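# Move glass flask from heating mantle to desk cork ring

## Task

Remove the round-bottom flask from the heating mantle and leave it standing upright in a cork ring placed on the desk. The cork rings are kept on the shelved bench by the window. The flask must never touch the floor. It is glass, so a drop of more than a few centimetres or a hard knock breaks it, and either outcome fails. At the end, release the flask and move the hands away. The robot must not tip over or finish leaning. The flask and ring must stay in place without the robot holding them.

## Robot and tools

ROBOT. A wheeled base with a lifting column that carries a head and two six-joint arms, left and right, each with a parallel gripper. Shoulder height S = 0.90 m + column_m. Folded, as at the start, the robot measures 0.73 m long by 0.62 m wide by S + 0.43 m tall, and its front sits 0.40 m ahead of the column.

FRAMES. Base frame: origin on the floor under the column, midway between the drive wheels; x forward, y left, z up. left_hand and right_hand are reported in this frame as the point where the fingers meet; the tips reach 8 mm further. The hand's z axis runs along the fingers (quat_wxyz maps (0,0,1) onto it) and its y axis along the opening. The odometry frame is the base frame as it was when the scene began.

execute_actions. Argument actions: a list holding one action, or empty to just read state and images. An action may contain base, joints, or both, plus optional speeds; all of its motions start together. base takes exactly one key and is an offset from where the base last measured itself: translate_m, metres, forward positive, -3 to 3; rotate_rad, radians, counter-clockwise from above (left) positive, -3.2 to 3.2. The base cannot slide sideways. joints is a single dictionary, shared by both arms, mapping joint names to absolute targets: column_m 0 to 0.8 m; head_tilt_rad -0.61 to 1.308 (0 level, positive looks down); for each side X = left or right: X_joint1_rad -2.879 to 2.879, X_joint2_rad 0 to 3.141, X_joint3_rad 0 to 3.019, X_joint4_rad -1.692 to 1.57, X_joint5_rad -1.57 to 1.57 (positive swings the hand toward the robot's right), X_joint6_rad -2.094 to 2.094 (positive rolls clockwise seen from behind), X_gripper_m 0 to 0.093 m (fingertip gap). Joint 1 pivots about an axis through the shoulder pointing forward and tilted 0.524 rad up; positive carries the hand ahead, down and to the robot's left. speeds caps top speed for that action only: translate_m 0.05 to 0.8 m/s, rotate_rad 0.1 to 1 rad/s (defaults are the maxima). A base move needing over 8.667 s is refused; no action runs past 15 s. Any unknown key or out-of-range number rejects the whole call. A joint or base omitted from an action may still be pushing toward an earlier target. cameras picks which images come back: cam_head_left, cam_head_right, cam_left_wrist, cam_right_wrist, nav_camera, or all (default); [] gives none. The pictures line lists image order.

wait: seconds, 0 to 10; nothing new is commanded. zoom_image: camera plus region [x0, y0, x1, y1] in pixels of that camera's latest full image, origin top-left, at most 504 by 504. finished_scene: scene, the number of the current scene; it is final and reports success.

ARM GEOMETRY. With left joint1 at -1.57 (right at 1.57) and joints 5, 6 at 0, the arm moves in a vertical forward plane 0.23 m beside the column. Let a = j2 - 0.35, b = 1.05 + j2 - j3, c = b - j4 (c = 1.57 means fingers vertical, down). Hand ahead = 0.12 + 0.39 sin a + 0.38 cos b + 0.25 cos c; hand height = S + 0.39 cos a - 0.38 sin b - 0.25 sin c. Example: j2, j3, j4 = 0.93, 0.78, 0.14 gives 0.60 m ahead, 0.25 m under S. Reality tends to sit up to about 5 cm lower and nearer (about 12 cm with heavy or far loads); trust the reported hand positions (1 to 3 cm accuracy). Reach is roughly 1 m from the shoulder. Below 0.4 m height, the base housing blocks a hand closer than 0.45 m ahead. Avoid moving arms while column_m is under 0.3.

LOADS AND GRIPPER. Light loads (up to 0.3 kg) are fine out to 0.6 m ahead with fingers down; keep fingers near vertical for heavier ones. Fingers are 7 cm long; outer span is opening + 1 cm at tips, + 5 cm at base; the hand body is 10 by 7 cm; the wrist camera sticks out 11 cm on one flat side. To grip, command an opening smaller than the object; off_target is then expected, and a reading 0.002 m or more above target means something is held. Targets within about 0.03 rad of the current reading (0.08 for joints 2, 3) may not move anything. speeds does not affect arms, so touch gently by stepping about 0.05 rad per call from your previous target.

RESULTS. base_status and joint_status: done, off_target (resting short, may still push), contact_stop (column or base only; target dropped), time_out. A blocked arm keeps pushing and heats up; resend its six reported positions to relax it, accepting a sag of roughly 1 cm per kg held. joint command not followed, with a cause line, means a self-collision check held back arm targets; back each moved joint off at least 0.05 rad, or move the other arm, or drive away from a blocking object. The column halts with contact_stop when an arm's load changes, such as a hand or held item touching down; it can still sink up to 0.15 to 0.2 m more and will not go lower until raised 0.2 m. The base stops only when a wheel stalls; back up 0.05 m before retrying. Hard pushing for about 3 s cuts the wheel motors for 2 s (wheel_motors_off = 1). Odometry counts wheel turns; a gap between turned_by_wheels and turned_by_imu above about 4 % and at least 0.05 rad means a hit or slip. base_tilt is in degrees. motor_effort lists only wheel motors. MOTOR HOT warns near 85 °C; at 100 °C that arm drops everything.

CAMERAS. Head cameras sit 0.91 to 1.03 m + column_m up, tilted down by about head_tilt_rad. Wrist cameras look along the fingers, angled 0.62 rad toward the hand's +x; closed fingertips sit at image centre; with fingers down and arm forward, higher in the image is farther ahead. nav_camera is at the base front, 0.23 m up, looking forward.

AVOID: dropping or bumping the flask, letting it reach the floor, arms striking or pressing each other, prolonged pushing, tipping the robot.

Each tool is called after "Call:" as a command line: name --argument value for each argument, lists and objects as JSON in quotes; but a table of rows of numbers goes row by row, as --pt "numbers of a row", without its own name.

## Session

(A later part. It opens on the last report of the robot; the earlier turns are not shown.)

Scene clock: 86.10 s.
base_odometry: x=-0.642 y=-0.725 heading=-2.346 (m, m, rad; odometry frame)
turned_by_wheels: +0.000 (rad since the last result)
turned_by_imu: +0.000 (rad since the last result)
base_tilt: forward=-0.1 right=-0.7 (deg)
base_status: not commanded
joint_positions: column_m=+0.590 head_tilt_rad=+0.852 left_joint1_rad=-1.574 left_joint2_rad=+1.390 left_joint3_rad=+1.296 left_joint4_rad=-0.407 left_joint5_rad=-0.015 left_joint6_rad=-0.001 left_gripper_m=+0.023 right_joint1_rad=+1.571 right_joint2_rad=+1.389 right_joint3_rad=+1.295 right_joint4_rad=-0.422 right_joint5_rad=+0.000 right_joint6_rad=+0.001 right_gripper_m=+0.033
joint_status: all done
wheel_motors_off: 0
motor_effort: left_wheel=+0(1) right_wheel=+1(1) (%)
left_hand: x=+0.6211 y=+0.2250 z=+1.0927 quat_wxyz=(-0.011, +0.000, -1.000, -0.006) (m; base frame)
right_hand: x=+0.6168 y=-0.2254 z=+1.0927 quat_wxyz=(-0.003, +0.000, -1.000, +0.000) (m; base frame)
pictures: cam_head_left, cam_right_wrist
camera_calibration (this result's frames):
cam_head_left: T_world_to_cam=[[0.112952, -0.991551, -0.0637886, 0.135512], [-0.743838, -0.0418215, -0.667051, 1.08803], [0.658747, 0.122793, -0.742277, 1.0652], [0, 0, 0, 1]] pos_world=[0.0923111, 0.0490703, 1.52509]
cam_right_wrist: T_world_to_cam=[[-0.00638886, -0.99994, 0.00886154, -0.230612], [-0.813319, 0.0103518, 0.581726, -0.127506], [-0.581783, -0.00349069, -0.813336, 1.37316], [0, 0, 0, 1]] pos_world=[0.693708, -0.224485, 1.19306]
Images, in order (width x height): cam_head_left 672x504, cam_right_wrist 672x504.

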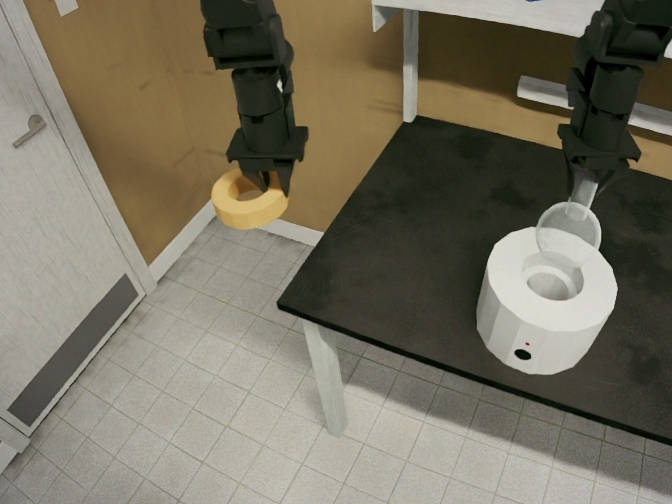

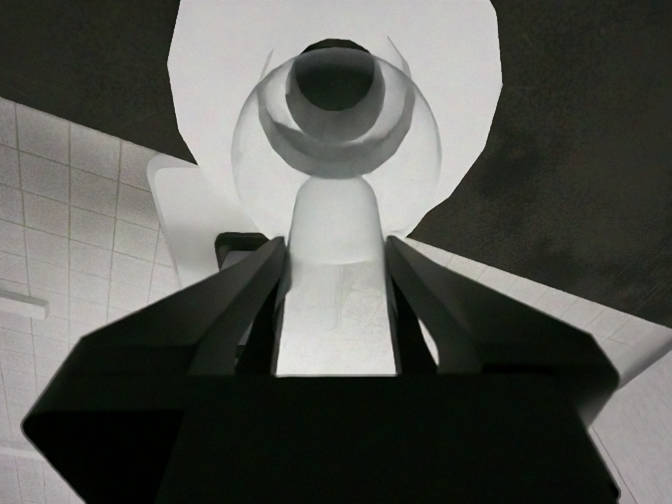

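Call:
execute_actions --actions '[{"base":{"translate_m":-1.3},"joints":{"column_m":0.78,"head_tilt_rad":0.7}}]' --cameras '[]'

Call:
execute_actions --actions '[{"base":{"rotate_rad":1.3},"joints":{"left_joint2_rad":1.87,"left_joint3_rad":1.61,"left_joint4_rad":-0.22},"speeds":{"rotate_rad":0.8}}]' --cameras '["cam_head_left","nav_camera"]'

Scene clock: 95.40 s.
base_odometry: x=+0.268 y=+0.204 heading=-2.347 (m, m, rad; odometry frame)
turned_by_wheels: -0.001 (rad since the last result)
turned_by_imu: -0.001 (rad since the last result)
base_tilt: forward=-0.2 right=-0.6 (deg)
base_status: done
joint_positions: column_m=+0.780 head_tilt_rad=+0.716 left_joint1_rad=-1.574 left_joint2_rad=+1.390 left_joint3_rad=+1.293 left_joint4_rad=-0.407 left_joint5_rad=-0.015 left_joint6_rad=-0.001 left_gripper_m=+0.023 right_joint1_rad=+1.571 right_joint2_rad=+1.391 right_joint3_rad=+1.288 right_joint4_rad=-0.422 right_joint5_rad=+0.000 right_joint6_rad=+0.001 right_gripper_m=+0.033
joint_status: all done
wheel_motors_off: 0
motor_effort: left_wheel=-1(56) right_wheel=+2(43) (%)
left_hand: x=+0.6198 y=+0.2250 z=+1.2823 quat_wxyz=(-0.010, +0.000, -1.000, -0.006) (m; base frame)
right_hand: x=+0.6124 y=-0.2254 z=+1.2808 quat_wxyz=(+0.001, +0.000, -1.000, +0.000) (m; base frame)
pictures: none
No camera images: the call's "cameras" was empty. Leave "cameras" out to get every camera's image.

Scene clock: 98.13 s.
base_odometry: x=+0.268 y=+0.204 heading=-1.047 (m, m, rad; odometry frame)
turned_by_wheels: +1.299 (rad since the last result)
turned_by_imu: +1.298 (rad since the last result)
base_tilt: forward=-0.3 right=-0.8 (deg)
base_status: done
joint_positions: column_m=+0.780 head_tilt_rad=+0.716 left_joint1_rad=-1.568 left_joint2_rad=+1.886 left_joint3_rad=+1.602 left_joint4_rad=-0.218 left_joint5_rad=-0.015 left_joint6_rad=-0.001 left_gripper_m=+0.023 right_joint1_rad=+1.571 right_joint2_rad=+1.391 right_joint3_rad=+1.288 right_joint4_rad=-0.422 right_joint5_rad=+0.000 right_joint6_rad=+0.001 right_gripper_m=+0.033
joint_status: all done
wheel_motors_off: 0
motor_effort: left_wheel=-2(45) right_wheel=+2(48) (%)
left_hand: x=+0.6043 y=+0.2289 z=+1.0771 quat_wxyz=(-0.011, +0.001, -1.000, -0.008) (m; base frame)
right_hand: x=+0.6124 y=-0.2257 z=+1.2808 quat_wxyz=(+0.001, +0.000, -1.000, +0.000) (m; base frame)
pictures: cam_head_left, nav_camera
camera_calibration (this result's frames):
cam_head_left: T_world_to_cam=[[0.120553, -0.991551, -0.0478987, 0.119191], [-0.646614, -0.0418215, -0.76167, 1.37698], [0.753231, 0.122793, -0.646193, 1.03182], [0, 0, 0, 1]] pos_world=[0.0988076, 0.0490703, 1.72127]
Images, in order (width x height): cam_head_left 672x504, nav_camera 672x504.

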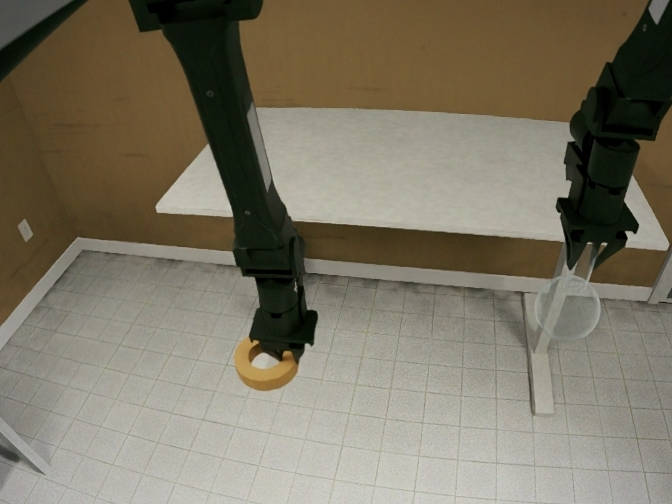

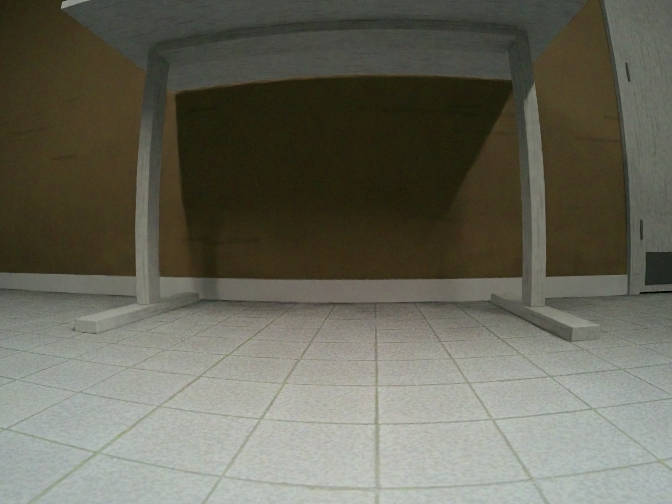

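Call:
execute_actions --actions '[{"base":{"translate_m":0.68},"joints":{"head_tilt_rad":0.9},"speeds":{"translate_m":0.6}}]' --cameras '["cam_head_left","cam_left_wrist","cam_right_wrist"]'

Call:
execute_actions --actions '[{"base":{"translate_m":0.12},"joints":{"column_m":0.74},"speeds":{"translate_m":0.3}}]' --cameras '["cam_head_left","cam_left_wrist","cam_right_wrist"]'

Scene clock: 108.80 s.
base_odometry: x=+0.608 y=-0.385 heading=-1.047 (m, m, rad; odometry frame)
turned_by_wheels: +0.000 (rad since the last result)
turned_by_imu: +0.000 (rad since the last result)
base_tilt: forward=-0.2 right=-0.8 (deg)
base_status: done
joint_positions: column_m=+0.780 head_tilt_rad=+0.902 left_joint1_rad=-1.568 left_joint2_rad=+1.883 left_joint3_rad=+1.607 left_joint4_rad=-0.218 left_joint5_rad=-0.015 left_joint6_rad=-0.001 left_gripper_m=+0.023 right_joint1_rad=+1.571 right_joint2_rad=+1.391 right_joint3_rad=+1.290 right_joint4_rad=-0.422 right_joint5_rad=+0.000 right_joint6_rad=+0.001 right_gripper_m=+0.033
joint_status: all done
wheel_motors_off: 0
motor_effort: left_wheel=+1(48) right_wheel=+0(50) (%)
left_hand: x=+0.6090 y=+0.2289 z=+1.0789 quat_wxyz=(-0.015, +0.001, -1.000, -0.008) (m; base frame)
right_hand: x=+0.6134 y=-0.2257 z=+1.2809 quat_wxyz=(+0.000, +0.000, -1.000, +0.000) (m; base frame)
pictures: cam_head_left, cam_left_wrist, cam_right_wrist
camera_calibration (this result's frames):
cam_head_left: T_world_to_cam=[[0.109674, -0.991551, -0.0692734, 0.15748], [-0.775783, -0.0418215, -0.629612, 1.15024], [0.621395, 0.122793, -0.773815, 1.26378], [0, 0, 0, 1]] pos_world=[0.0897565, 0.0490703, 1.71304]
cam_left_wrist: T_world_to_cam=[[-0.0124661, -0.999742, -0.0190063, 0.258916], [-0.828698, -0.000307215, 0.559697, -0.0919678], [-0.559558, 0.0227278, -0.82848, 1.35253], [0, 0, 0, 1]] pos_world=[0.683835, 0.228081, 1.17694]
cam_right_wrist: T_world_to_cam=[[-0.00652127, -0.999936, 0.00923354, -0.23293], [-0.809527, 0.0106998, 0.586985, -0.248734], [-0.587046, -0.00364692, -0.809545, 1.52258], [0, 0, 0, 1]] pos_world=[0.690949, -0.224701, 1.38075]
Images, in order (width x height): cam_head_left 672x504, cam_left_wrist 672x504, cam_right_wrist 672x504.

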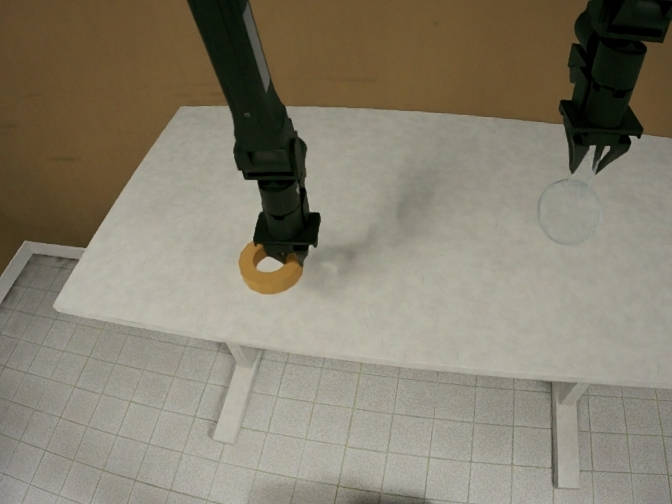

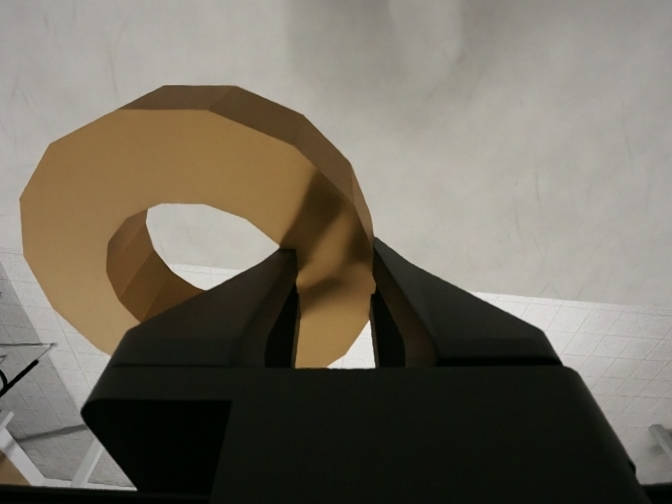

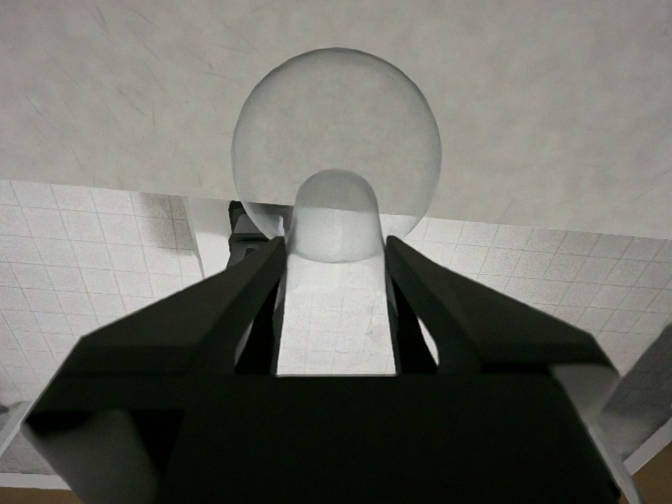

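Scene clock: 110.47 s.
base_odometry: x=+0.668 y=-0.489 heading=-1.047 (m, m, rad; odometry frame)
turned_by_wheels: +0.000 (rad since the last result)
turned_by_imu: +0.000 (rad since the last result)
base_tilt: forward=-0.1 right=-0.6 (deg)
base_status: done
joint_positions: column_m=+0.740 head_tilt_rad=+0.902 left_joint1_rad=-1.568 left_joint2_rad=+1.883 left_joint3_rad=+1.608 left_joint4_rad=-0.218 left_joint5_rad=-0.015 left_joint6_rad=-0.001 left_gripper_m=+0.023 right_joint1_rad=+1.571 right_joint2_rad=+1.392 right_joint3_rad=+1.291 right_joint4_rad=-0.422 right_joint5_rad=+0.000 right_joint6_rad=+0.001 right_gripper_m=+0.033
joint_status: all done
wheel_motors_off: 0
motor_effort: left_wheel=+0(30) right_wheel=+0(33) (%)
left_hand: x=+0.6104 y=+0.2289 z=+1.0396 quat_wxyz=(-0.016, +0.001, -1.000, -0.008) (m; base frame)
right_hand: x=+0.6135 y=-0.2257 z=+1.2408 quat_wxyz=(+0.000, +0.000, -1.000, +0.000) (m; base frame)
pictures: cam_head_left, cam_left_wrist, cam_right_wrist
camera_calibration (this result's frames):
cam_head_left: T_world_to_cam=[[0.109661, -0.991551, -0.069295, 0.154757], [-0.775907, -0.0418215, -0.629459, 1.12488], [0.621242, 0.122793, -0.773938, 1.23315], [0, 0, 0, 1]] pos_world=[0.0897461, 0.0490703, 1.67317]
cam_left_wrist: T_world_to_cam=[[-0.0124272, -0.999742, -0.0190375, 0.258195], [-0.829976, -0.000304866, 0.557798, -0.0660362], [-0.55766, 0.0227326, -0.829758, 1.32089], [0, 0, 0, 1]] pos_world=[0.68501, 0.228081, 1.13777]
cam_right_wrist: T_world_to_cam=[[-0.00652127, -0.999936, 0.00923354, -0.232559], [-0.809527, 0.0106998, 0.586985, -0.225066], [-0.587046, -0.00364692, -0.809545, 1.49019], [0, 0, 0, 1]] pos_world=[0.691096, -0.224701, 1.34063]
Images, in order (width x height): cam_head_left 672x504, cam_left_wrist 672x504, cam_right_wrist 672x504.

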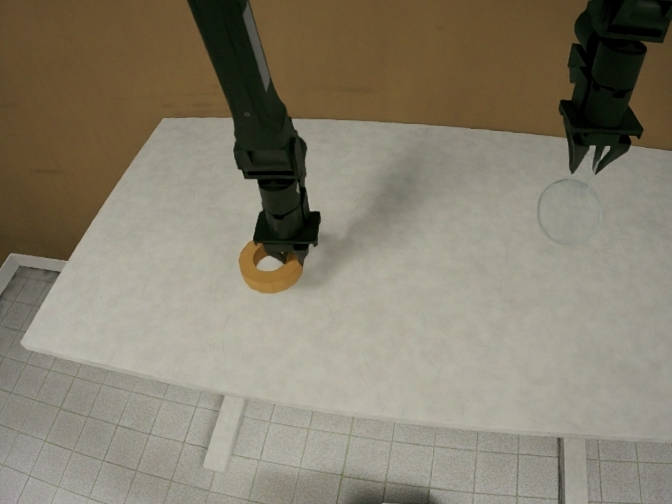

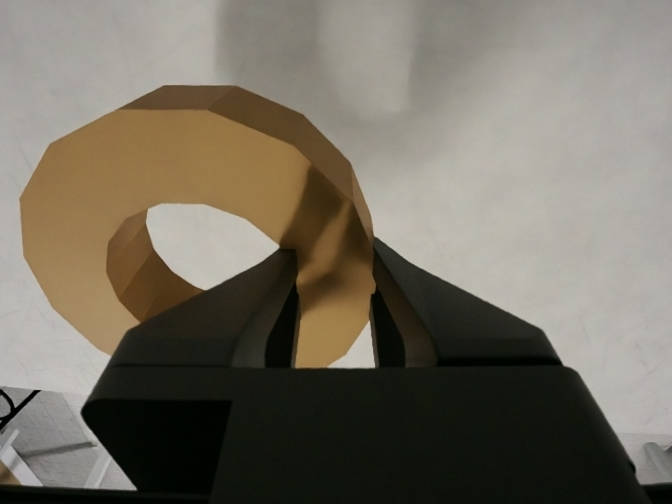

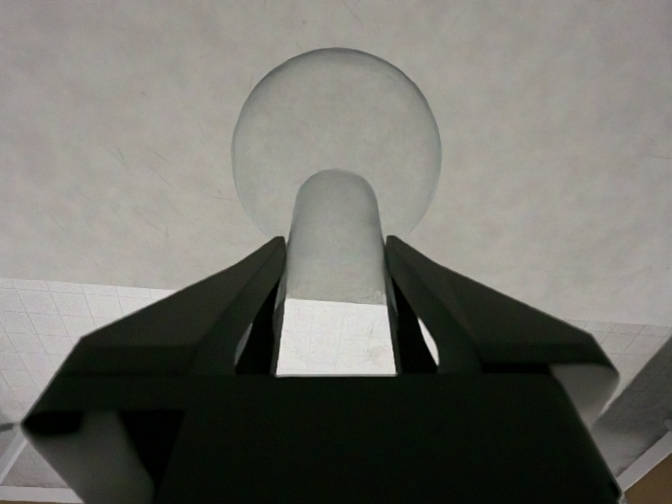

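Call:
execute_actions --actions '[{"joints":{"column_m":0.688}}]' --cameras '["cam_head_right","cam_left_wrist"]'

Call:
zoom_image --camera "cam_head_right" --region '[150, 210, 310, 330]'

Scene clock: 116.27 s.
base_odometry: x=+0.668 y=-0.489 heading=-1.047 (m, m, rad; odometry frame)
turned_by_wheels: +0.000 (rad since the last result)
turned_by_imu: +0.000 (rad since the last result)
base_tilt: forward=-0.2 right=-0.8 (deg)
base_status: not commanded
joint_positions: column_m=+0.688 head_tilt_rad=+0.902 left_joint1_rad=-1.568 left_joint2_rad=+1.883 left_joint3_rad=+1.608 left_joint4_rad=-0.218 left_joint5_rad=-0.015 left_joint6_rad=-0.001 left_gripper_m=+0.023 right_joint1_rad=+1.571 right_joint2_rad=+1.392 right_joint3_rad=+1.291 right_joint4_rad=-0.422 right_joint5_rad=+0.000 right_joint6_rad=+0.001 right_gripper_m=+0.033
joint_status: all done
wheel_motors_off: 0
motor_effort: left_wheel=+0(1) right_wheel=+0(0) (%)
left_hand: x=+0.6104 y=+0.2289 z=+0.9876 quat_wxyz=(-0.016, +0.001, -1.000, -0.008) (m; base frame)
right_hand: x=+0.6135 y=-0.2257 z=+1.1888 quat_wxyz=(+0.000, +0.000, -1.000, +0.000) (m; base frame)
pictures: cam_head_right, cam_left_wrist
camera_calibration (this result's frames):
cam_head_right: T_world_to_cam=[[0.112946, -0.990833, -0.074114, 0.075252], [-0.771549, -0.0404604, -0.634882, 1.09961], [0.626063, 0.12889, -0.769046, 1.18755], [0, 0, 0, 1]] pos_world=[0.0964226, -0.0340098, 1.61698]
cam_left_wrist: T_world_to_cam=[[-0.0124272, -0.999742, -0.0190375, 0.257205], [-0.829976, -0.000304866, 0.557798, -0.0370387], [-0.55766, 0.0227326, -0.829758, 1.27776], [0, 0, 0, 1]] pos_world=[0.68501, 0.228081, 1.08579]
Images, in order (width x height): cam_head_right 672x504, cam_left_wrist 672x504.

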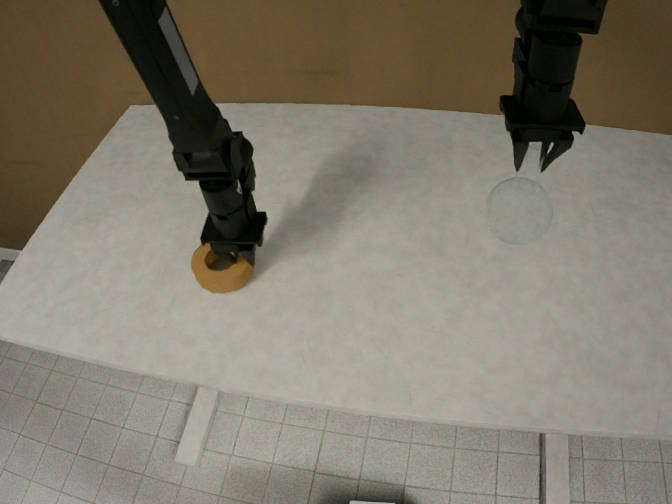

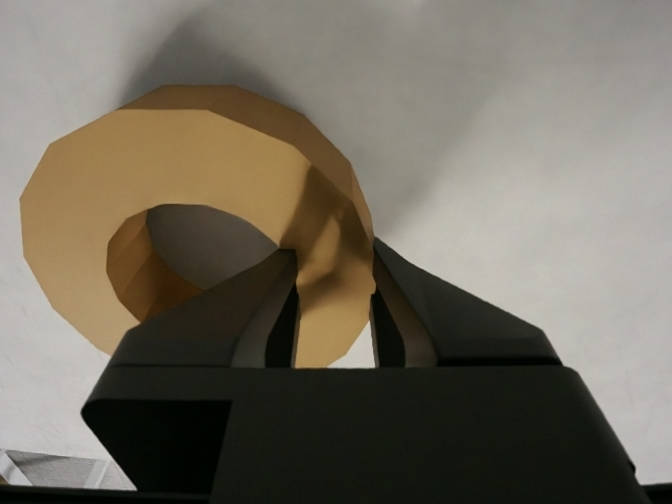

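Region (150, 210, 310, 330) of cam_head_right's 672x504 image, scaled by 3.150, with more detail than that image has; it fills the top 378 rows of this view, and the rest is white.

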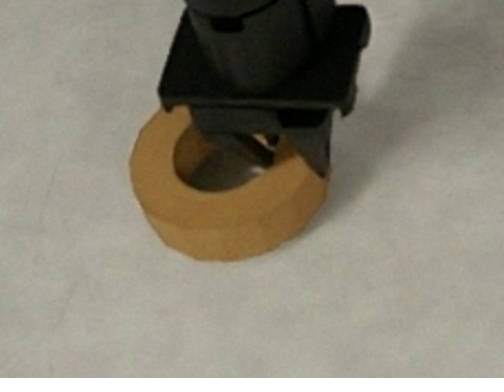

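Call:
execute_actions --actions '[{"joints":{"column_m":0.678}}]' --cameras '["cam_left_wrist"]'

Scene clock: 121.87 s.
base_odometry: x=+0.668 y=-0.489 heading=-1.047 (m, m, rad; odometry frame)
turned_by_wheels: +0.000 (rad since the last result)
turned_by_imu: +0.000 (rad since the last result)
base_tilt: forward=-0.2 right=-0.8 (deg)
base_status: not commanded
joint_positions: column_m=+0.678 head_tilt_rad=+0.902 left_joint1_rad=-1.568 left_joint2_rad=+1.881 left_joint3_rad=+1.608 left_joint4_rad=-0.218 left_joint5_rad=-0.015 left_joint6_rad=-0.001 left_gripper_m=+0.023 right_joint1_rad=+1.571 right_joint2_rad=+1.392 right_joint3_rad=+1.291 right_joint4_rad=-0.422 right_joint5_rad=+0.000 right_joint6_rad=+0.001 right_gripper_m=+0.033
joint_status: all done
wheel_motors_off: 0
motor_effort: left_wheel=+0(1) right_wheel=+0(0) (%)
left_hand: x=+0.6113 y=+0.2289 z=+0.9784 quat_wxyz=(-0.017, +0.001, -1.000, -0.008) (m; base frame)
right_hand: x=+0.6135 y=-0.2257 z=+1.1788 quat_wxyz=(+0.000, +0.000, -1.000, +0.000) (m; base frame)
pictures: cam_left_wrist
camera_calibration (this result's frames):
cam_left_wrist: T_world_to_cam=[[-0.0124012, -0.999741, -0.0190582, 0.257046], [-0.830827, -0.000303293, 0.556531, -0.0294234], [-0.556393, 0.0227358, -0.830608, 1.27074], [0, 0, 0, 1]] pos_world=[0.685774, 0.228079, 1.07676]
Images, in order (width x height): cam_left_wrist 672x504.

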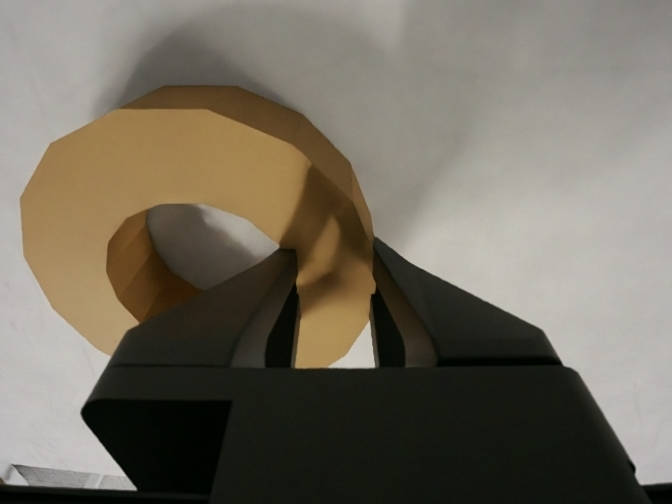

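Call:
execute_actions --actions '[{"joints":{"left_gripper_m":0.045}}]' --cameras '[]'

Call:
execute_actions --actions '[{"joints":{"column_m":0.72}}]' --cameras '["cam_left_wrist"]'

Call:
execute_actions --actions '[{"base":{"rotate_rad":0.777},"joints":{"left_joint2_rad":1.1,"left_joint3_rad":1.0,"left_joint4_rad":-0.4},"speeds":{"rotate_rad":0.6}}]' --cameras '[]'

Call:
execute_actions --actions '[{"joints":{"column_m":0.65}}]' --cameras '["cam_head_right","cam_right_wrist"]'

Scene clock: 132.77 s.
base_odometry: x=+0.668 y=-0.489 heading=-1.047 (m, m, rad; odometry frame)
turned_by_wheels: +0.000 (rad since the last result)
turned_by_imu: +0.000 (rad since the last result)
base_tilt: forward=-0.2 right=-0.7 (deg)
base_status: not commanded
joint_positions: column_m=+0.678 head_tilt_rad=+0.902 left_joint1_rad=-1.568 left_joint2_rad=+1.881 left_joint3_rad=+1.608 left_joint4_rad=-0.218 left_joint5_rad=-0.015 left_joint6_rad=-0.001 left_gripper_m=+0.045 right_joint1_rad=+1.571 right_joint2_rad=+1.392 right_joint3_rad=+1.291 right_joint4_rad=-0.422 right_joint5_rad=+0.000 right_joint6_rad=+0.001 right_gripper_m=+0.033
joint_status: all done
wheel_motors_off: 0
motor_effort: left_wheel=+0(1) right_wheel=+0(1) (%)
left_hand: x=+0.6113 y=+0.2289 z=+0.9784 quat_wxyz=(-0.017, +0.001, -1.000, -0.008) (m; base frame)
right_hand: x=+0.6135 y=-0.2257 z=+1.1788 quat_wxyz=(+0.000, +0.000, -1.000, +0.000) (m; base frame)
pictures: none
No camera images: the call's "cameras" was empty. Leave "cameras" out to get every camera's image.

Scene clock: 133.90 s.
base_odometry: x=+0.668 y=-0.489 heading=-1.047 (m, m, rad; odometry frame)
turned_by_wheels: +0.000 (rad since the last result)
turned_by_imu: +0.000 (rad since the last result)
base_tilt: forward=-0.2 right=-0.8 (deg)
base_status: not commanded
joint_positions: column_m=+0.720 head_tilt_rad=+0.902 left_joint1_rad=-1.568 left_joint2_rad=+1.881 left_joint3_rad=+1.608 left_joint4_rad=-0.218 left_joint5_rad=-0.015 left_joint6_rad=-0.001 left_gripper_m=+0.045 right_joint1_rad=+1.571 right_joint2_rad=+1.392 right_joint3_rad=+1.291 right_joint4_rad=-0.422 right_joint5_rad=+0.000 right_joint6_rad=+0.001 right_gripper_m=+0.033
joint_status: all done
wheel_motors_off: 0
motor_effort: left_wheel=-1(1) right_wheel=+0(1) (%)
left_hand: x=+0.6113 y=+0.2289 z=+1.0203 quat_wxyz=(-0.017, +0.001, -1.000, -0.008) (m; base frame)
right_hand: x=+0.6135 y=-0.2257 z=+1.2206 quat_wxyz=(+0.000, +0.000, -1.000, +0.000) (m; base frame)
pictures: cam_left_wrist
camera_calibration (this result's frames):
cam_left_wrist: T_world_to_cam=[[-0.0124012, -0.999741, -0.0190582, 0.257844], [-0.830827, -0.000303293, 0.556531, -0.0527351], [-0.556393, 0.0227358, -0.830608, 1.30553], [0, 0, 0, 1]] pos_world=[0.685774, 0.228079, 1.11865]
Images, in order (width x height): cam_left_wrist 672x504.

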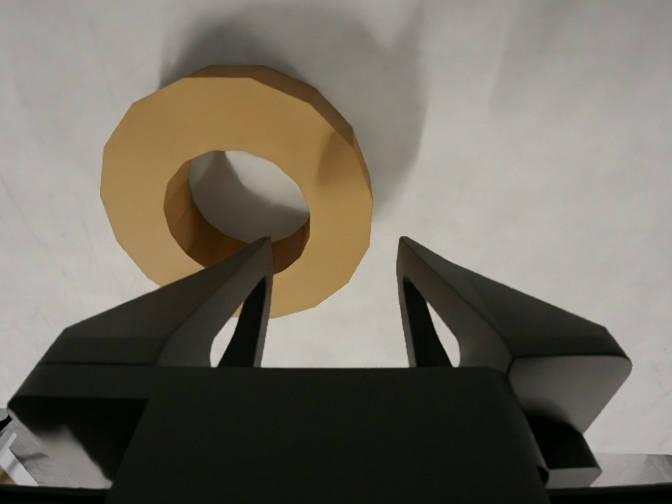

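Scene clock: 136.10 s.
base_odometry: x=+0.668 y=-0.489 heading=-0.271 (m, m, rad; odometry frame)
turned_by_wheels: +0.776 (rad since the last result)
turned_by_imu: +0.775 (rad since the last result)
base_tilt: forward=-0.3 right=-0.7 (deg)
base_status: done
joint_positions: column_m=+0.720 head_tilt_rad=+0.902 left_joint1_rad=-1.578 left_joint2_rad=+1.093 left_joint3_rad=+1.003 left_joint4_rad=-0.391 left_joint5_rad=-0.015 left_joint6_rad=-0.001 left_gripper_m=+0.045 right_joint1_rad=+1.570 right_joint2_rad=+1.392 right_joint3_rad=+1.291 right_joint4_rad=-0.422 right_joint5_rad=+0.000 right_joint6_rad=+0.001 right_gripper_m=+0.033
joint_status: all done
wheel_motors_off: 0
motor_effort: left_wheel=-2(49) right_wheel=+2(43) (%)
left_hand: x=+0.5565 y=+0.2233 z=+1.3124 quat_wxyz=(-0.022, -0.001, -1.000, -0.004) (m; base frame)
right_hand: x=+0.6135 y=-0.2259 z=+1.2206 quat_wxyz=(+0.000, +0.000, -1.000, +0.000) (m; base frame)
pictures: none
No camera images: the call's "cameras" was empty. Leave "cameras" out to get every camera's image.

Scene clock: 137.60 s.
base_odometry: x=+0.668 y=-0.489 heading=-0.271 (m, m, rad; odometry frame)
turned_by_wheels: +0.000 (rad since the last result)
turned_by_imu: +0.000 (rad since the last result)
base_tilt: forward=-0.2 right=-0.7 (deg)
base_status: not commanded
joint_positions: column_m=+0.650 head_tilt_rad=+0.902 left_joint1_rad=-1.578 left_joint2_rad=+1.093 left_joint3_rad=+1.003 left_joint4_rad=-0.391 left_joint5_rad=-0.015 left_joint6_rad=-0.001 left_gripper_m=+0.045 right_joint1_rad=+1.570 right_joint2_rad=+1.392 right_joint3_rad=+1.291 right_joint4_rad=-0.422 right_joint5_rad=+0.000 right_joint6_rad=+0.001 right_gripper_m=+0.033
joint_status: all done
wheel_motors_off: 0
motor_effort: left_wheel=-5(6) right_wheel=+5(6) (%)
left_hand: x=+0.5565 y=+0.2233 z=+1.2426 quat_wxyz=(-0.022, -0.001, -1.000, -0.004) (m; base frame)
right_hand: x=+0.6135 y=-0.2259 z=+1.1508 quat_wxyz=(+0.000, +0.000, -1.000, +0.000) (m; base frame)
pictures: cam_head_right, cam_right_wrist
camera_calibration (this result's frames):
cam_head_right: T_world_to_cam=[[0.112946, -0.990833, -0.074114, 0.0724355], [-0.771549, -0.0404604, -0.634881, 1.07548], [0.626063, 0.12889, -0.769047, 1.15832], [0, 0, 0, 1]] pos_world=[0.0964226, -0.0340098, 1.57898]
cam_right_wrist: T_world_to_cam=[[-0.00671199, -0.999932, 0.00956389, -0.232224], [-0.809525, 0.0110481, 0.586981, -0.17216], [-0.587047, -0.0038024, -0.809544, 1.4173], [0, 0, 0, 1]] pos_world=[0.691096, -0.224917, 1.25065]
Images, in order (width x height): cam_head_right 672x504, cam_right_wrist 672x504.

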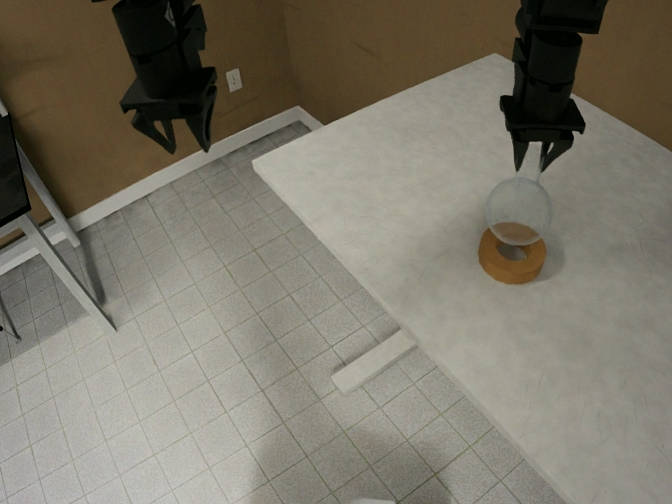

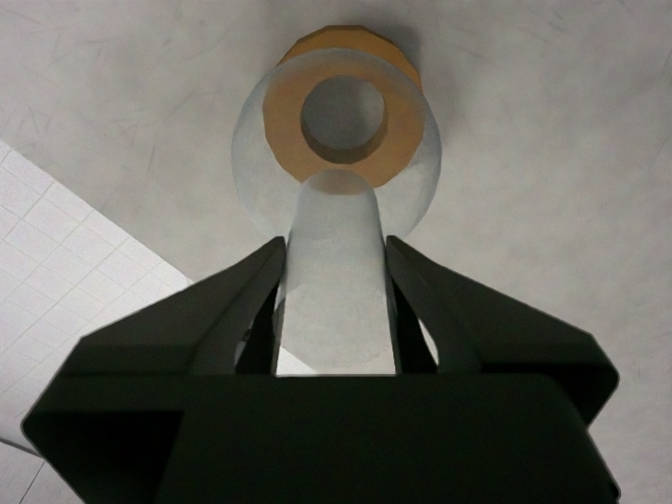

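Call:
execute_actions --actions '[{"base":{"rotate_rad":-0.009},"speeds":{"rotate_rad":0.1}}]' --cameras '[]'

Call:
execute_actions --actions '[{"base":{"translate_m":-0.006},"joints":{"column_m":0.625},"speeds":{"translate_m":0.05}}]' --cameras '["cam_head_right","cam_right_wrist"]'

Call:
zoom_image --camera "cam_head_right" --region '[440, 130, 600, 290]'

Scene clock: 149.17 s.
base_odometry: x=+0.668 y=-0.489 heading=-0.280 (m, m, rad; odometry frame)
turned_by_wheels: -0.009 (rad since the last result)
turned_by_imu: -0.009 (rad since the last result)
base_tilt: forward=+0.0 right=-0.8 (deg)
base_status: done
joint_positions: column_m=+0.650 head_tilt_rad=+0.902 left_joint1_rad=-1.578 left_joint2_rad=+1.093 left_joint3_rad=+1.003 left_joint4_rad=-0.391 left_joint5_rad=-0.015 left_joint6_rad=-0.001 left_gripper_m=+0.045 right_joint1_rad=+1.569 right_joint2_rad=+1.392 right_joint3_rad=+1.291 right_joint4_rad=-0.422 right_joint5_rad=+0.000 right_joint6_rad=+0.001 right_gripper_m=+0.033
joint_status: not commanded
wheel_motors_off: 0
motor_effort: left_wheel=+0(15) right_wheel=+0(14) (%)
left_hand: x=+0.5565 y=+0.2234 z=+1.2426 quat_wxyz=(-0.022, -0.001, -1.000, -0.004) (m; base frame)
right_hand: x=+0.6135 y=-0.2266 z=+1.1508 quat_wxyz=(+0.000, -0.001, -1.000, +0.001) (m; base frame)
pictures: none
No camera images: the call's "cameras" was empty. Leave "cameras" out to get every camera's image.

Scene clock: 150.23 s.
base_odometry: x=+0.662 y=-0.488 heading=-0.280 (m, m, rad; odometry frame)
turned_by_wheels: +0.000 (rad since the last result)
turned_by_imu: +0.000 (rad since the last result)
base_tilt: forward=-0.2 right=-0.8 (deg)
base_status: done
joint_positions: column_m=+0.625 head_tilt_rad=+0.902 left_joint1_rad=-1.578 left_joint2_rad=+1.094 left_joint3_rad=+0.997 left_joint4_rad=-0.391 left_joint5_rad=-0.015 left_joint6_rad=-0.001 left_gripper_m=+0.045 right_joint1_rad=+1.569 right_joint2_rad=+1.394 right_joint3_rad=+1.288 right_joint4_rad=-0.422 right_joint5_rad=+0.000 right_joint6_rad=+0.001 right_gripper_m=+0.033
joint_status: all done
wheel_motors_off: 0
motor_effort: left_wheel=-2(52) right_wheel=+0(37) (%)
left_hand: x=+0.5527 y=+0.2234 z=+1.2159 quat_wxyz=(-0.018, -0.001, -1.000, -0.004) (m; base frame)
right_hand: x=+0.6106 y=-0.2266 z=+1.1241 quat_wxyz=(+0.003, -0.001, -1.000, +0.001) (m; base frame)
pictures: cam_head_right, cam_right_wrist
camera_calibration (this result's frames):
cam_head_right: T_world_to_cam=[[0.112922, -0.990833, -0.0741506, 0.0706407], [-0.771755, -0.0404604, -0.634632, 1.0592], [0.625814, 0.12889, -0.769249, 1.13941], [0, 0, 0, 1]] pos_world=[0.0964041, -0.0340098, 1.55393]
cam_right_wrist: T_world_to_cam=[[-0.00723248, -0.999918, 0.0105914, -0.233526], [-0.806146, 0.0120972, 0.591592, -0.165902], [-0.591672, -0.00425951, -0.806168, 1.39289], [0, 0, 0, 1]] pos_world=[0.688703, -0.225567, 1.22352]
Images, in order (width x height): cam_head_right 672x504, cam_right_wrist 672x504.

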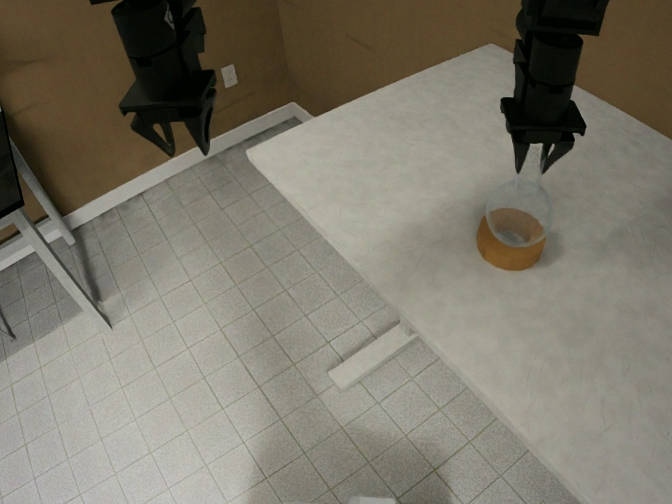

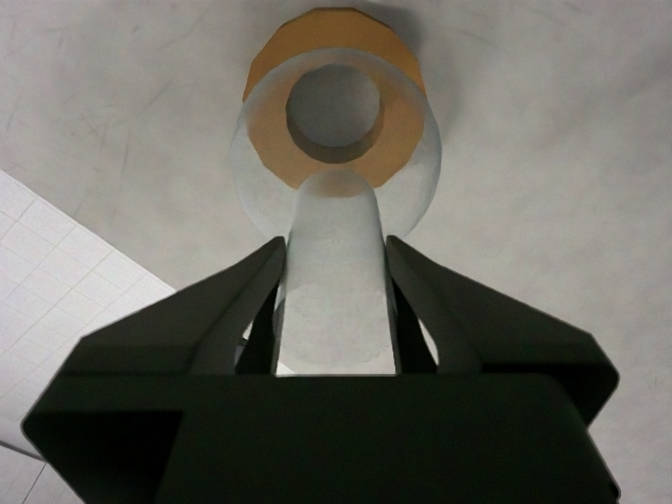

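Region (440, 130, 600, 290) of cam_head_right's 672x504 image, scaled by 3.150, with more detail than that image has.

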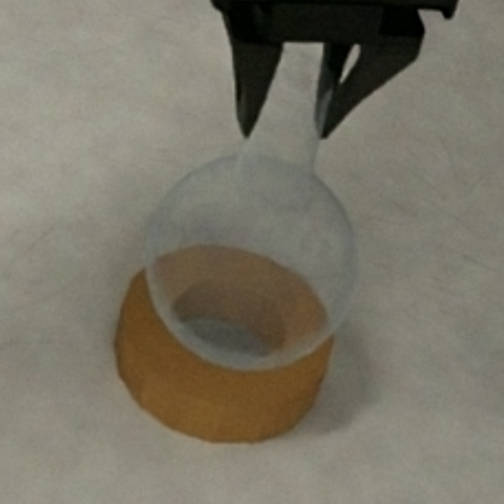

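Call:
execute_actions --actions '[{"joints":{"column_m":0.614}}]' --cameras '["cam_right_wrist"]'

Call:
execute_actions --actions '[{"joints":{"column_m":0.607}}]' --cameras '["cam_right_wrist"]'

Scene clock: 154.93 s.
base_odometry: x=+0.662 y=-0.488 heading=-0.280 (m, m, rad; odometry frame)
turned_by_wheels: +0.000 (rad since the last result)
turned_by_imu: +0.000 (rad since the last result)
base_tilt: forward=-0.2 right=-0.9 (deg)
base_status: not commanded
joint_positions: column_m=+0.614 head_tilt_rad=+0.902 left_joint1_rad=-1.578 left_joint2_rad=+1.094 left_joint3_rad=+0.997 left_joint4_rad=-0.391 left_joint5_rad=-0.015 left_joint6_rad=-0.001 left_gripper_m=+0.045 right_joint1_rad=+1.569 right_joint2_rad=+1.389 right_joint3_rad=+1.289 right_joint4_rad=-0.422 right_joint5_rad=+0.000 right_joint6_rad=+0.001 right_gripper_m=+0.033
joint_status: all done
wheel_motors_off: 0
motor_effort: left_wheel=-3(4) right_wheel=-1(1) (%)
left_hand: x=+0.5527 y=+0.2234 z=+1.2050 quat_wxyz=(-0.018, -0.001, -1.000, -0.004) (m; base frame)
right_hand: x=+0.6135 y=-0.2266 z=+1.1159 quat_wxyz=(-0.001, -0.001, -1.000, +0.001) (m; base frame)
pictures: cam_right_wrist
camera_calibration (this result's frames):
cam_right_wrist: T_world_to_cam=[[-0.00729447, -0.999918, 0.0105476, -0.23333], [-0.81019, 0.0120922, 0.586043, -0.150028], [-0.586122, -0.00427068, -0.810211, 1.38912], [0, 0, 0, 1]] pos_world=[0.690939, -0.225564, 1.21586]
Images, in order (width x height): cam_right_wrist 672x504.

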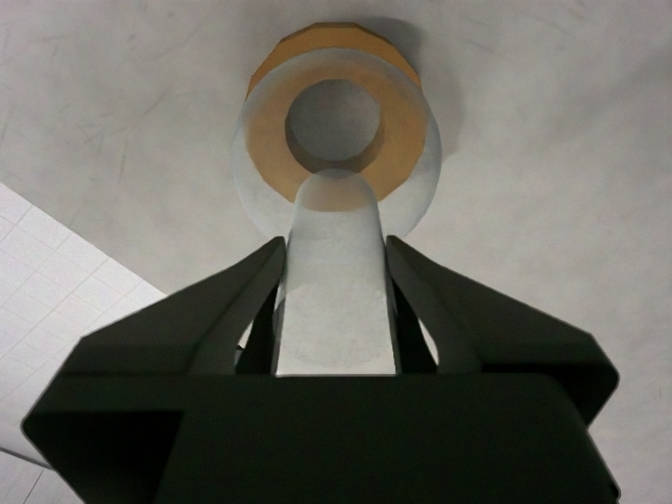

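Scene clock: 155.57 s.
base_odometry: x=+0.662 y=-0.488 heading=-0.280 (m, m, rad; odometry frame)
turned_by_wheels: +0.000 (rad since the last result)
turned_by_imu: +0.000 (rad since the last result)
base_tilt: forward=+0.0 right=-0.8 (deg)
base_status: not commanded
joint_positions: column_m=+0.607 head_tilt_rad=+0.902 left_joint1_rad=-1.578 left_joint2_rad=+1.094 left_joint3_rad=+0.997 left_joint4_rad=-0.391 left_joint5_rad=-0.015 left_joint6_rad=-0.001 left_gripper_m=+0.045 right_joint1_rad=+1.569 right_joint2_rad=+1.380 right_joint3_rad=+1.289 right_joint4_rad=-0.425 right_joint5_rad=+0.000 right_joint6_rad=+0.001 right_gripper_m=+0.033
joint_status: all done
wheel_motors_off: 0
motor_effort: left_wheel=-3(4) right_wheel=+0(1) (%)
left_hand: x=+0.5527 y=+0.2234 z=+1.1979 quat_wxyz=(-0.018, -0.001, -1.000, -0.004) (m; base frame)
right_hand: x=+0.6165 y=-0.2266 z=+1.1136 quat_wxyz=(-0.004, -0.001, -1.000, +0.001) (m; base frame)
pictures: cam_right_wrist
camera_calibration (this result's frames):
cam_right_wrist: T_world_to_cam=[[-0.00735274, -0.999918, 0.0105059, -0.233196], [-0.813973, 0.0120875, 0.580776, -0.137999], [-0.580856, -0.0042812, -0.813995, 1.38998], [0, 0, 0, 1]] pos_world=[0.693336, -0.225558, 1.21403]
Images, in order (width x height): cam_right_wrist 672x504.

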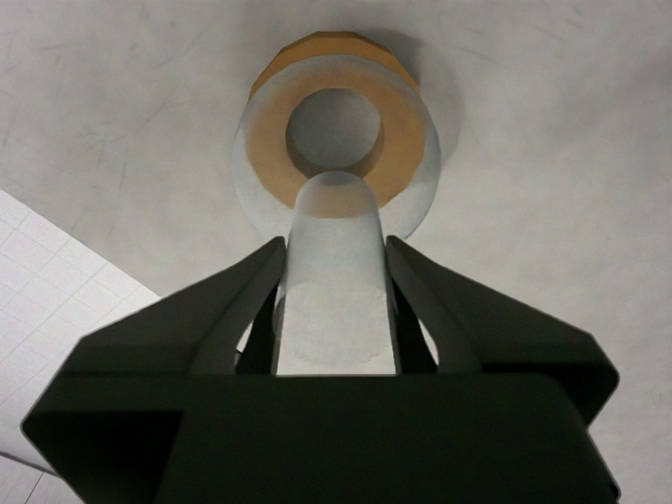

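Call:
execute_actions --actions '[{"joints":{"right_gripper_m":0.08}}]' --cameras '[]'

Call:
execute_actions --actions '[{"joints":{"column_m":0.7}}]' --cameras '["cam_right_wrist"]'

Call:
execute_actions --actions '[{"base":{"translate_m":-0.5},"joints":{"head_tilt_rad":0.6,"column_m":0.75}}]' --cameras '["cam_head_right"]'

Scene clock: 164.33 s.
base_odometry: x=+0.662 y=-0.488 heading=-0.280 (m, m, rad; odometry frame)
turned_by_wheels: +0.000 (rad since the last result)
turned_by_imu: +0.000 (rad since the last result)
base_tilt: forward=-0.2 right=-0.7 (deg)
base_status: not commanded
joint_positions: column_m=+0.607 head_tilt_rad=+0.902 left_joint1_rad=-1.578 left_joint2_rad=+1.094 left_joint3_rad=+0.997 left_joint4_rad=-0.391 left_joint5_rad=-0.015 left_joint6_rad=-0.001 left_gripper_m=+0.045 right_joint1_rad=+1.569 right_joint2_rad=+1.380 right_joint3_rad=+1.289 right_joint4_rad=-0.425 right_joint5_rad=+0.000 right_joint6_rad=+0.001 right_gripper_m=+0.080
joint_status: all done
wheel_motors_off: 0
motor_effort: left_wheel=-4(5) right_wheel=-1(1) (%)
left_hand: x=+0.5527 y=+0.2234 z=+1.1979 quat_wxyz=(-0.018, -0.001, -1.000, -0.004) (m; base frame)
right_hand: x=+0.6168 y=-0.2266 z=+1.1136 quat_wxyz=(-0.004, -0.001, -1.000, +0.001) (m; base frame)
pictures: none
No camera images: the call's "cameras" was empty. Leave "cameras" out to get every camera's image.

Scene clock: 166.13 s.
base_odometry: x=+0.662 y=-0.488 heading=-0.280 (m, m, rad; odometry frame)
turned_by_wheels: +0.000 (rad since the last result)
turned_by_imu: +0.000 (rad since the last result)
base_tilt: forward=-0.1 right=-0.8 (deg)
base_status: not commanded
joint_positions: column_m=+0.700 head_tilt_rad=+0.902 left_joint1_rad=-1.578 left_joint2_rad=+1.094 left_joint3_rad=+0.997 left_joint4_rad=-0.391 left_joint5_rad=-0.015 left_joint6_rad=-0.001 left_gripper_m=+0.045 right_joint1_rad=+1.569 right_joint2_rad=+1.380 right_joint3_rad=+1.289 right_joint4_rad=-0.425 right_joint5_rad=+0.000 right_joint6_rad=+0.001 right_gripper_m=+0.080
joint_status: all done
wheel_motors_off: 0
motor_effort: left_wheel=-4(4) right_wheel=+0(1) (%)
left_hand: x=+0.5527 y=+0.2234 z=+1.2908 quat_wxyz=(-0.018, -0.001, -1.000, -0.004) (m; base frame)
right_hand: x=+0.6168 y=-0.2266 z=+1.2065 quat_wxyz=(-0.004, -0.001, -1.000, +0.001) (m; base frame)
pictures: cam_right_wrist
camera_calibration (this result's frames):
cam_right_wrist: T_world_to_cam=[[-0.00735616, -0.999918, 0.0105034, -0.234166], [-0.814195, 0.0120872, 0.580466, -0.191277], [-0.580545, -0.00428181, -0.814217, 1.46583], [0, 0, 0, 1]] pos_world=[0.693523, -0.225558, 1.307]
Images, in order (width x height): cam_right_wrist 672x504.

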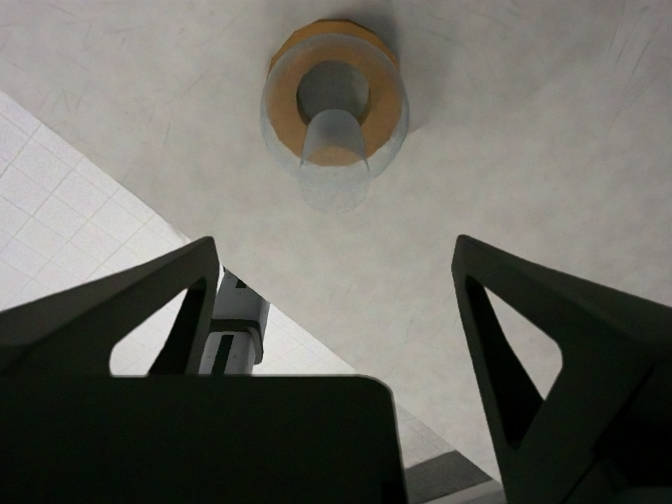

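Scene clock: 169.03 s.
base_odometry: x=+0.182 y=-0.349 heading=-0.280 (m, m, rad; odometry frame)
turned_by_wheels: +0.000 (rad since the last result)
turned_by_imu: +0.000 (rad since the last result)
base_tilt: forward=-0.2 right=-0.8 (deg)
base_status: done
joint_positions: column_m=+0.750 head_tilt_rad=+0.617 left_joint1_rad=-1.578 left_joint2_rad=+1.094 left_joint3_rad=+0.993 left_joint4_rad=-0.391 left_joint5_rad=-0.015 left_joint6_rad=-0.001 left_gripper_m=+0.045 right_joint1_rad=+1.569 right_joint2_rad=+1.381 right_joint3_rad=+1.287 right_joint4_rad=-0.425 right_joint5_rad=+0.000 right_joint6_rad=+0.001 right_gripper_m=+0.080
joint_status: all done
wheel_motors_off: 0
motor_effort: left_wheel=+1(49) right_wheel=+0(48) (%)
left_hand: x=+0.5498 y=+0.2235 z=+1.3399 quat_wxyz=(-0.016, -0.001, -1.000, -0.004) (m; base frame)
right_hand: x=+0.6152 y=-0.2266 z=+1.2557 quat_wxyz=(-0.003, -0.001, -1.000, +0.001) (m; base frame)
pictures: cam_head_right
camera_calibration (this result's frames):
cam_head_right: T_world_to_cam=[[0.12922, -0.990833, -0.0393939, 0.0187524], [-0.562085, -0.0404604, -0.826089, 1.46033], [0.816923, 0.12889, -0.562161, 0.866447], [0, 0, 0, 1]] pos_world=[0.110589, -0.0340098, 1.69419]
Images, in order (width x height): cam_head_right 672x504.

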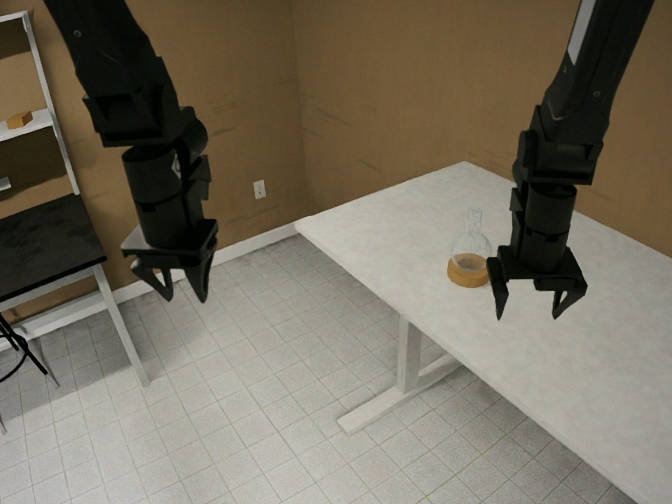

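Call:
finished_scene --scene 2

The scene is finished: the task was done.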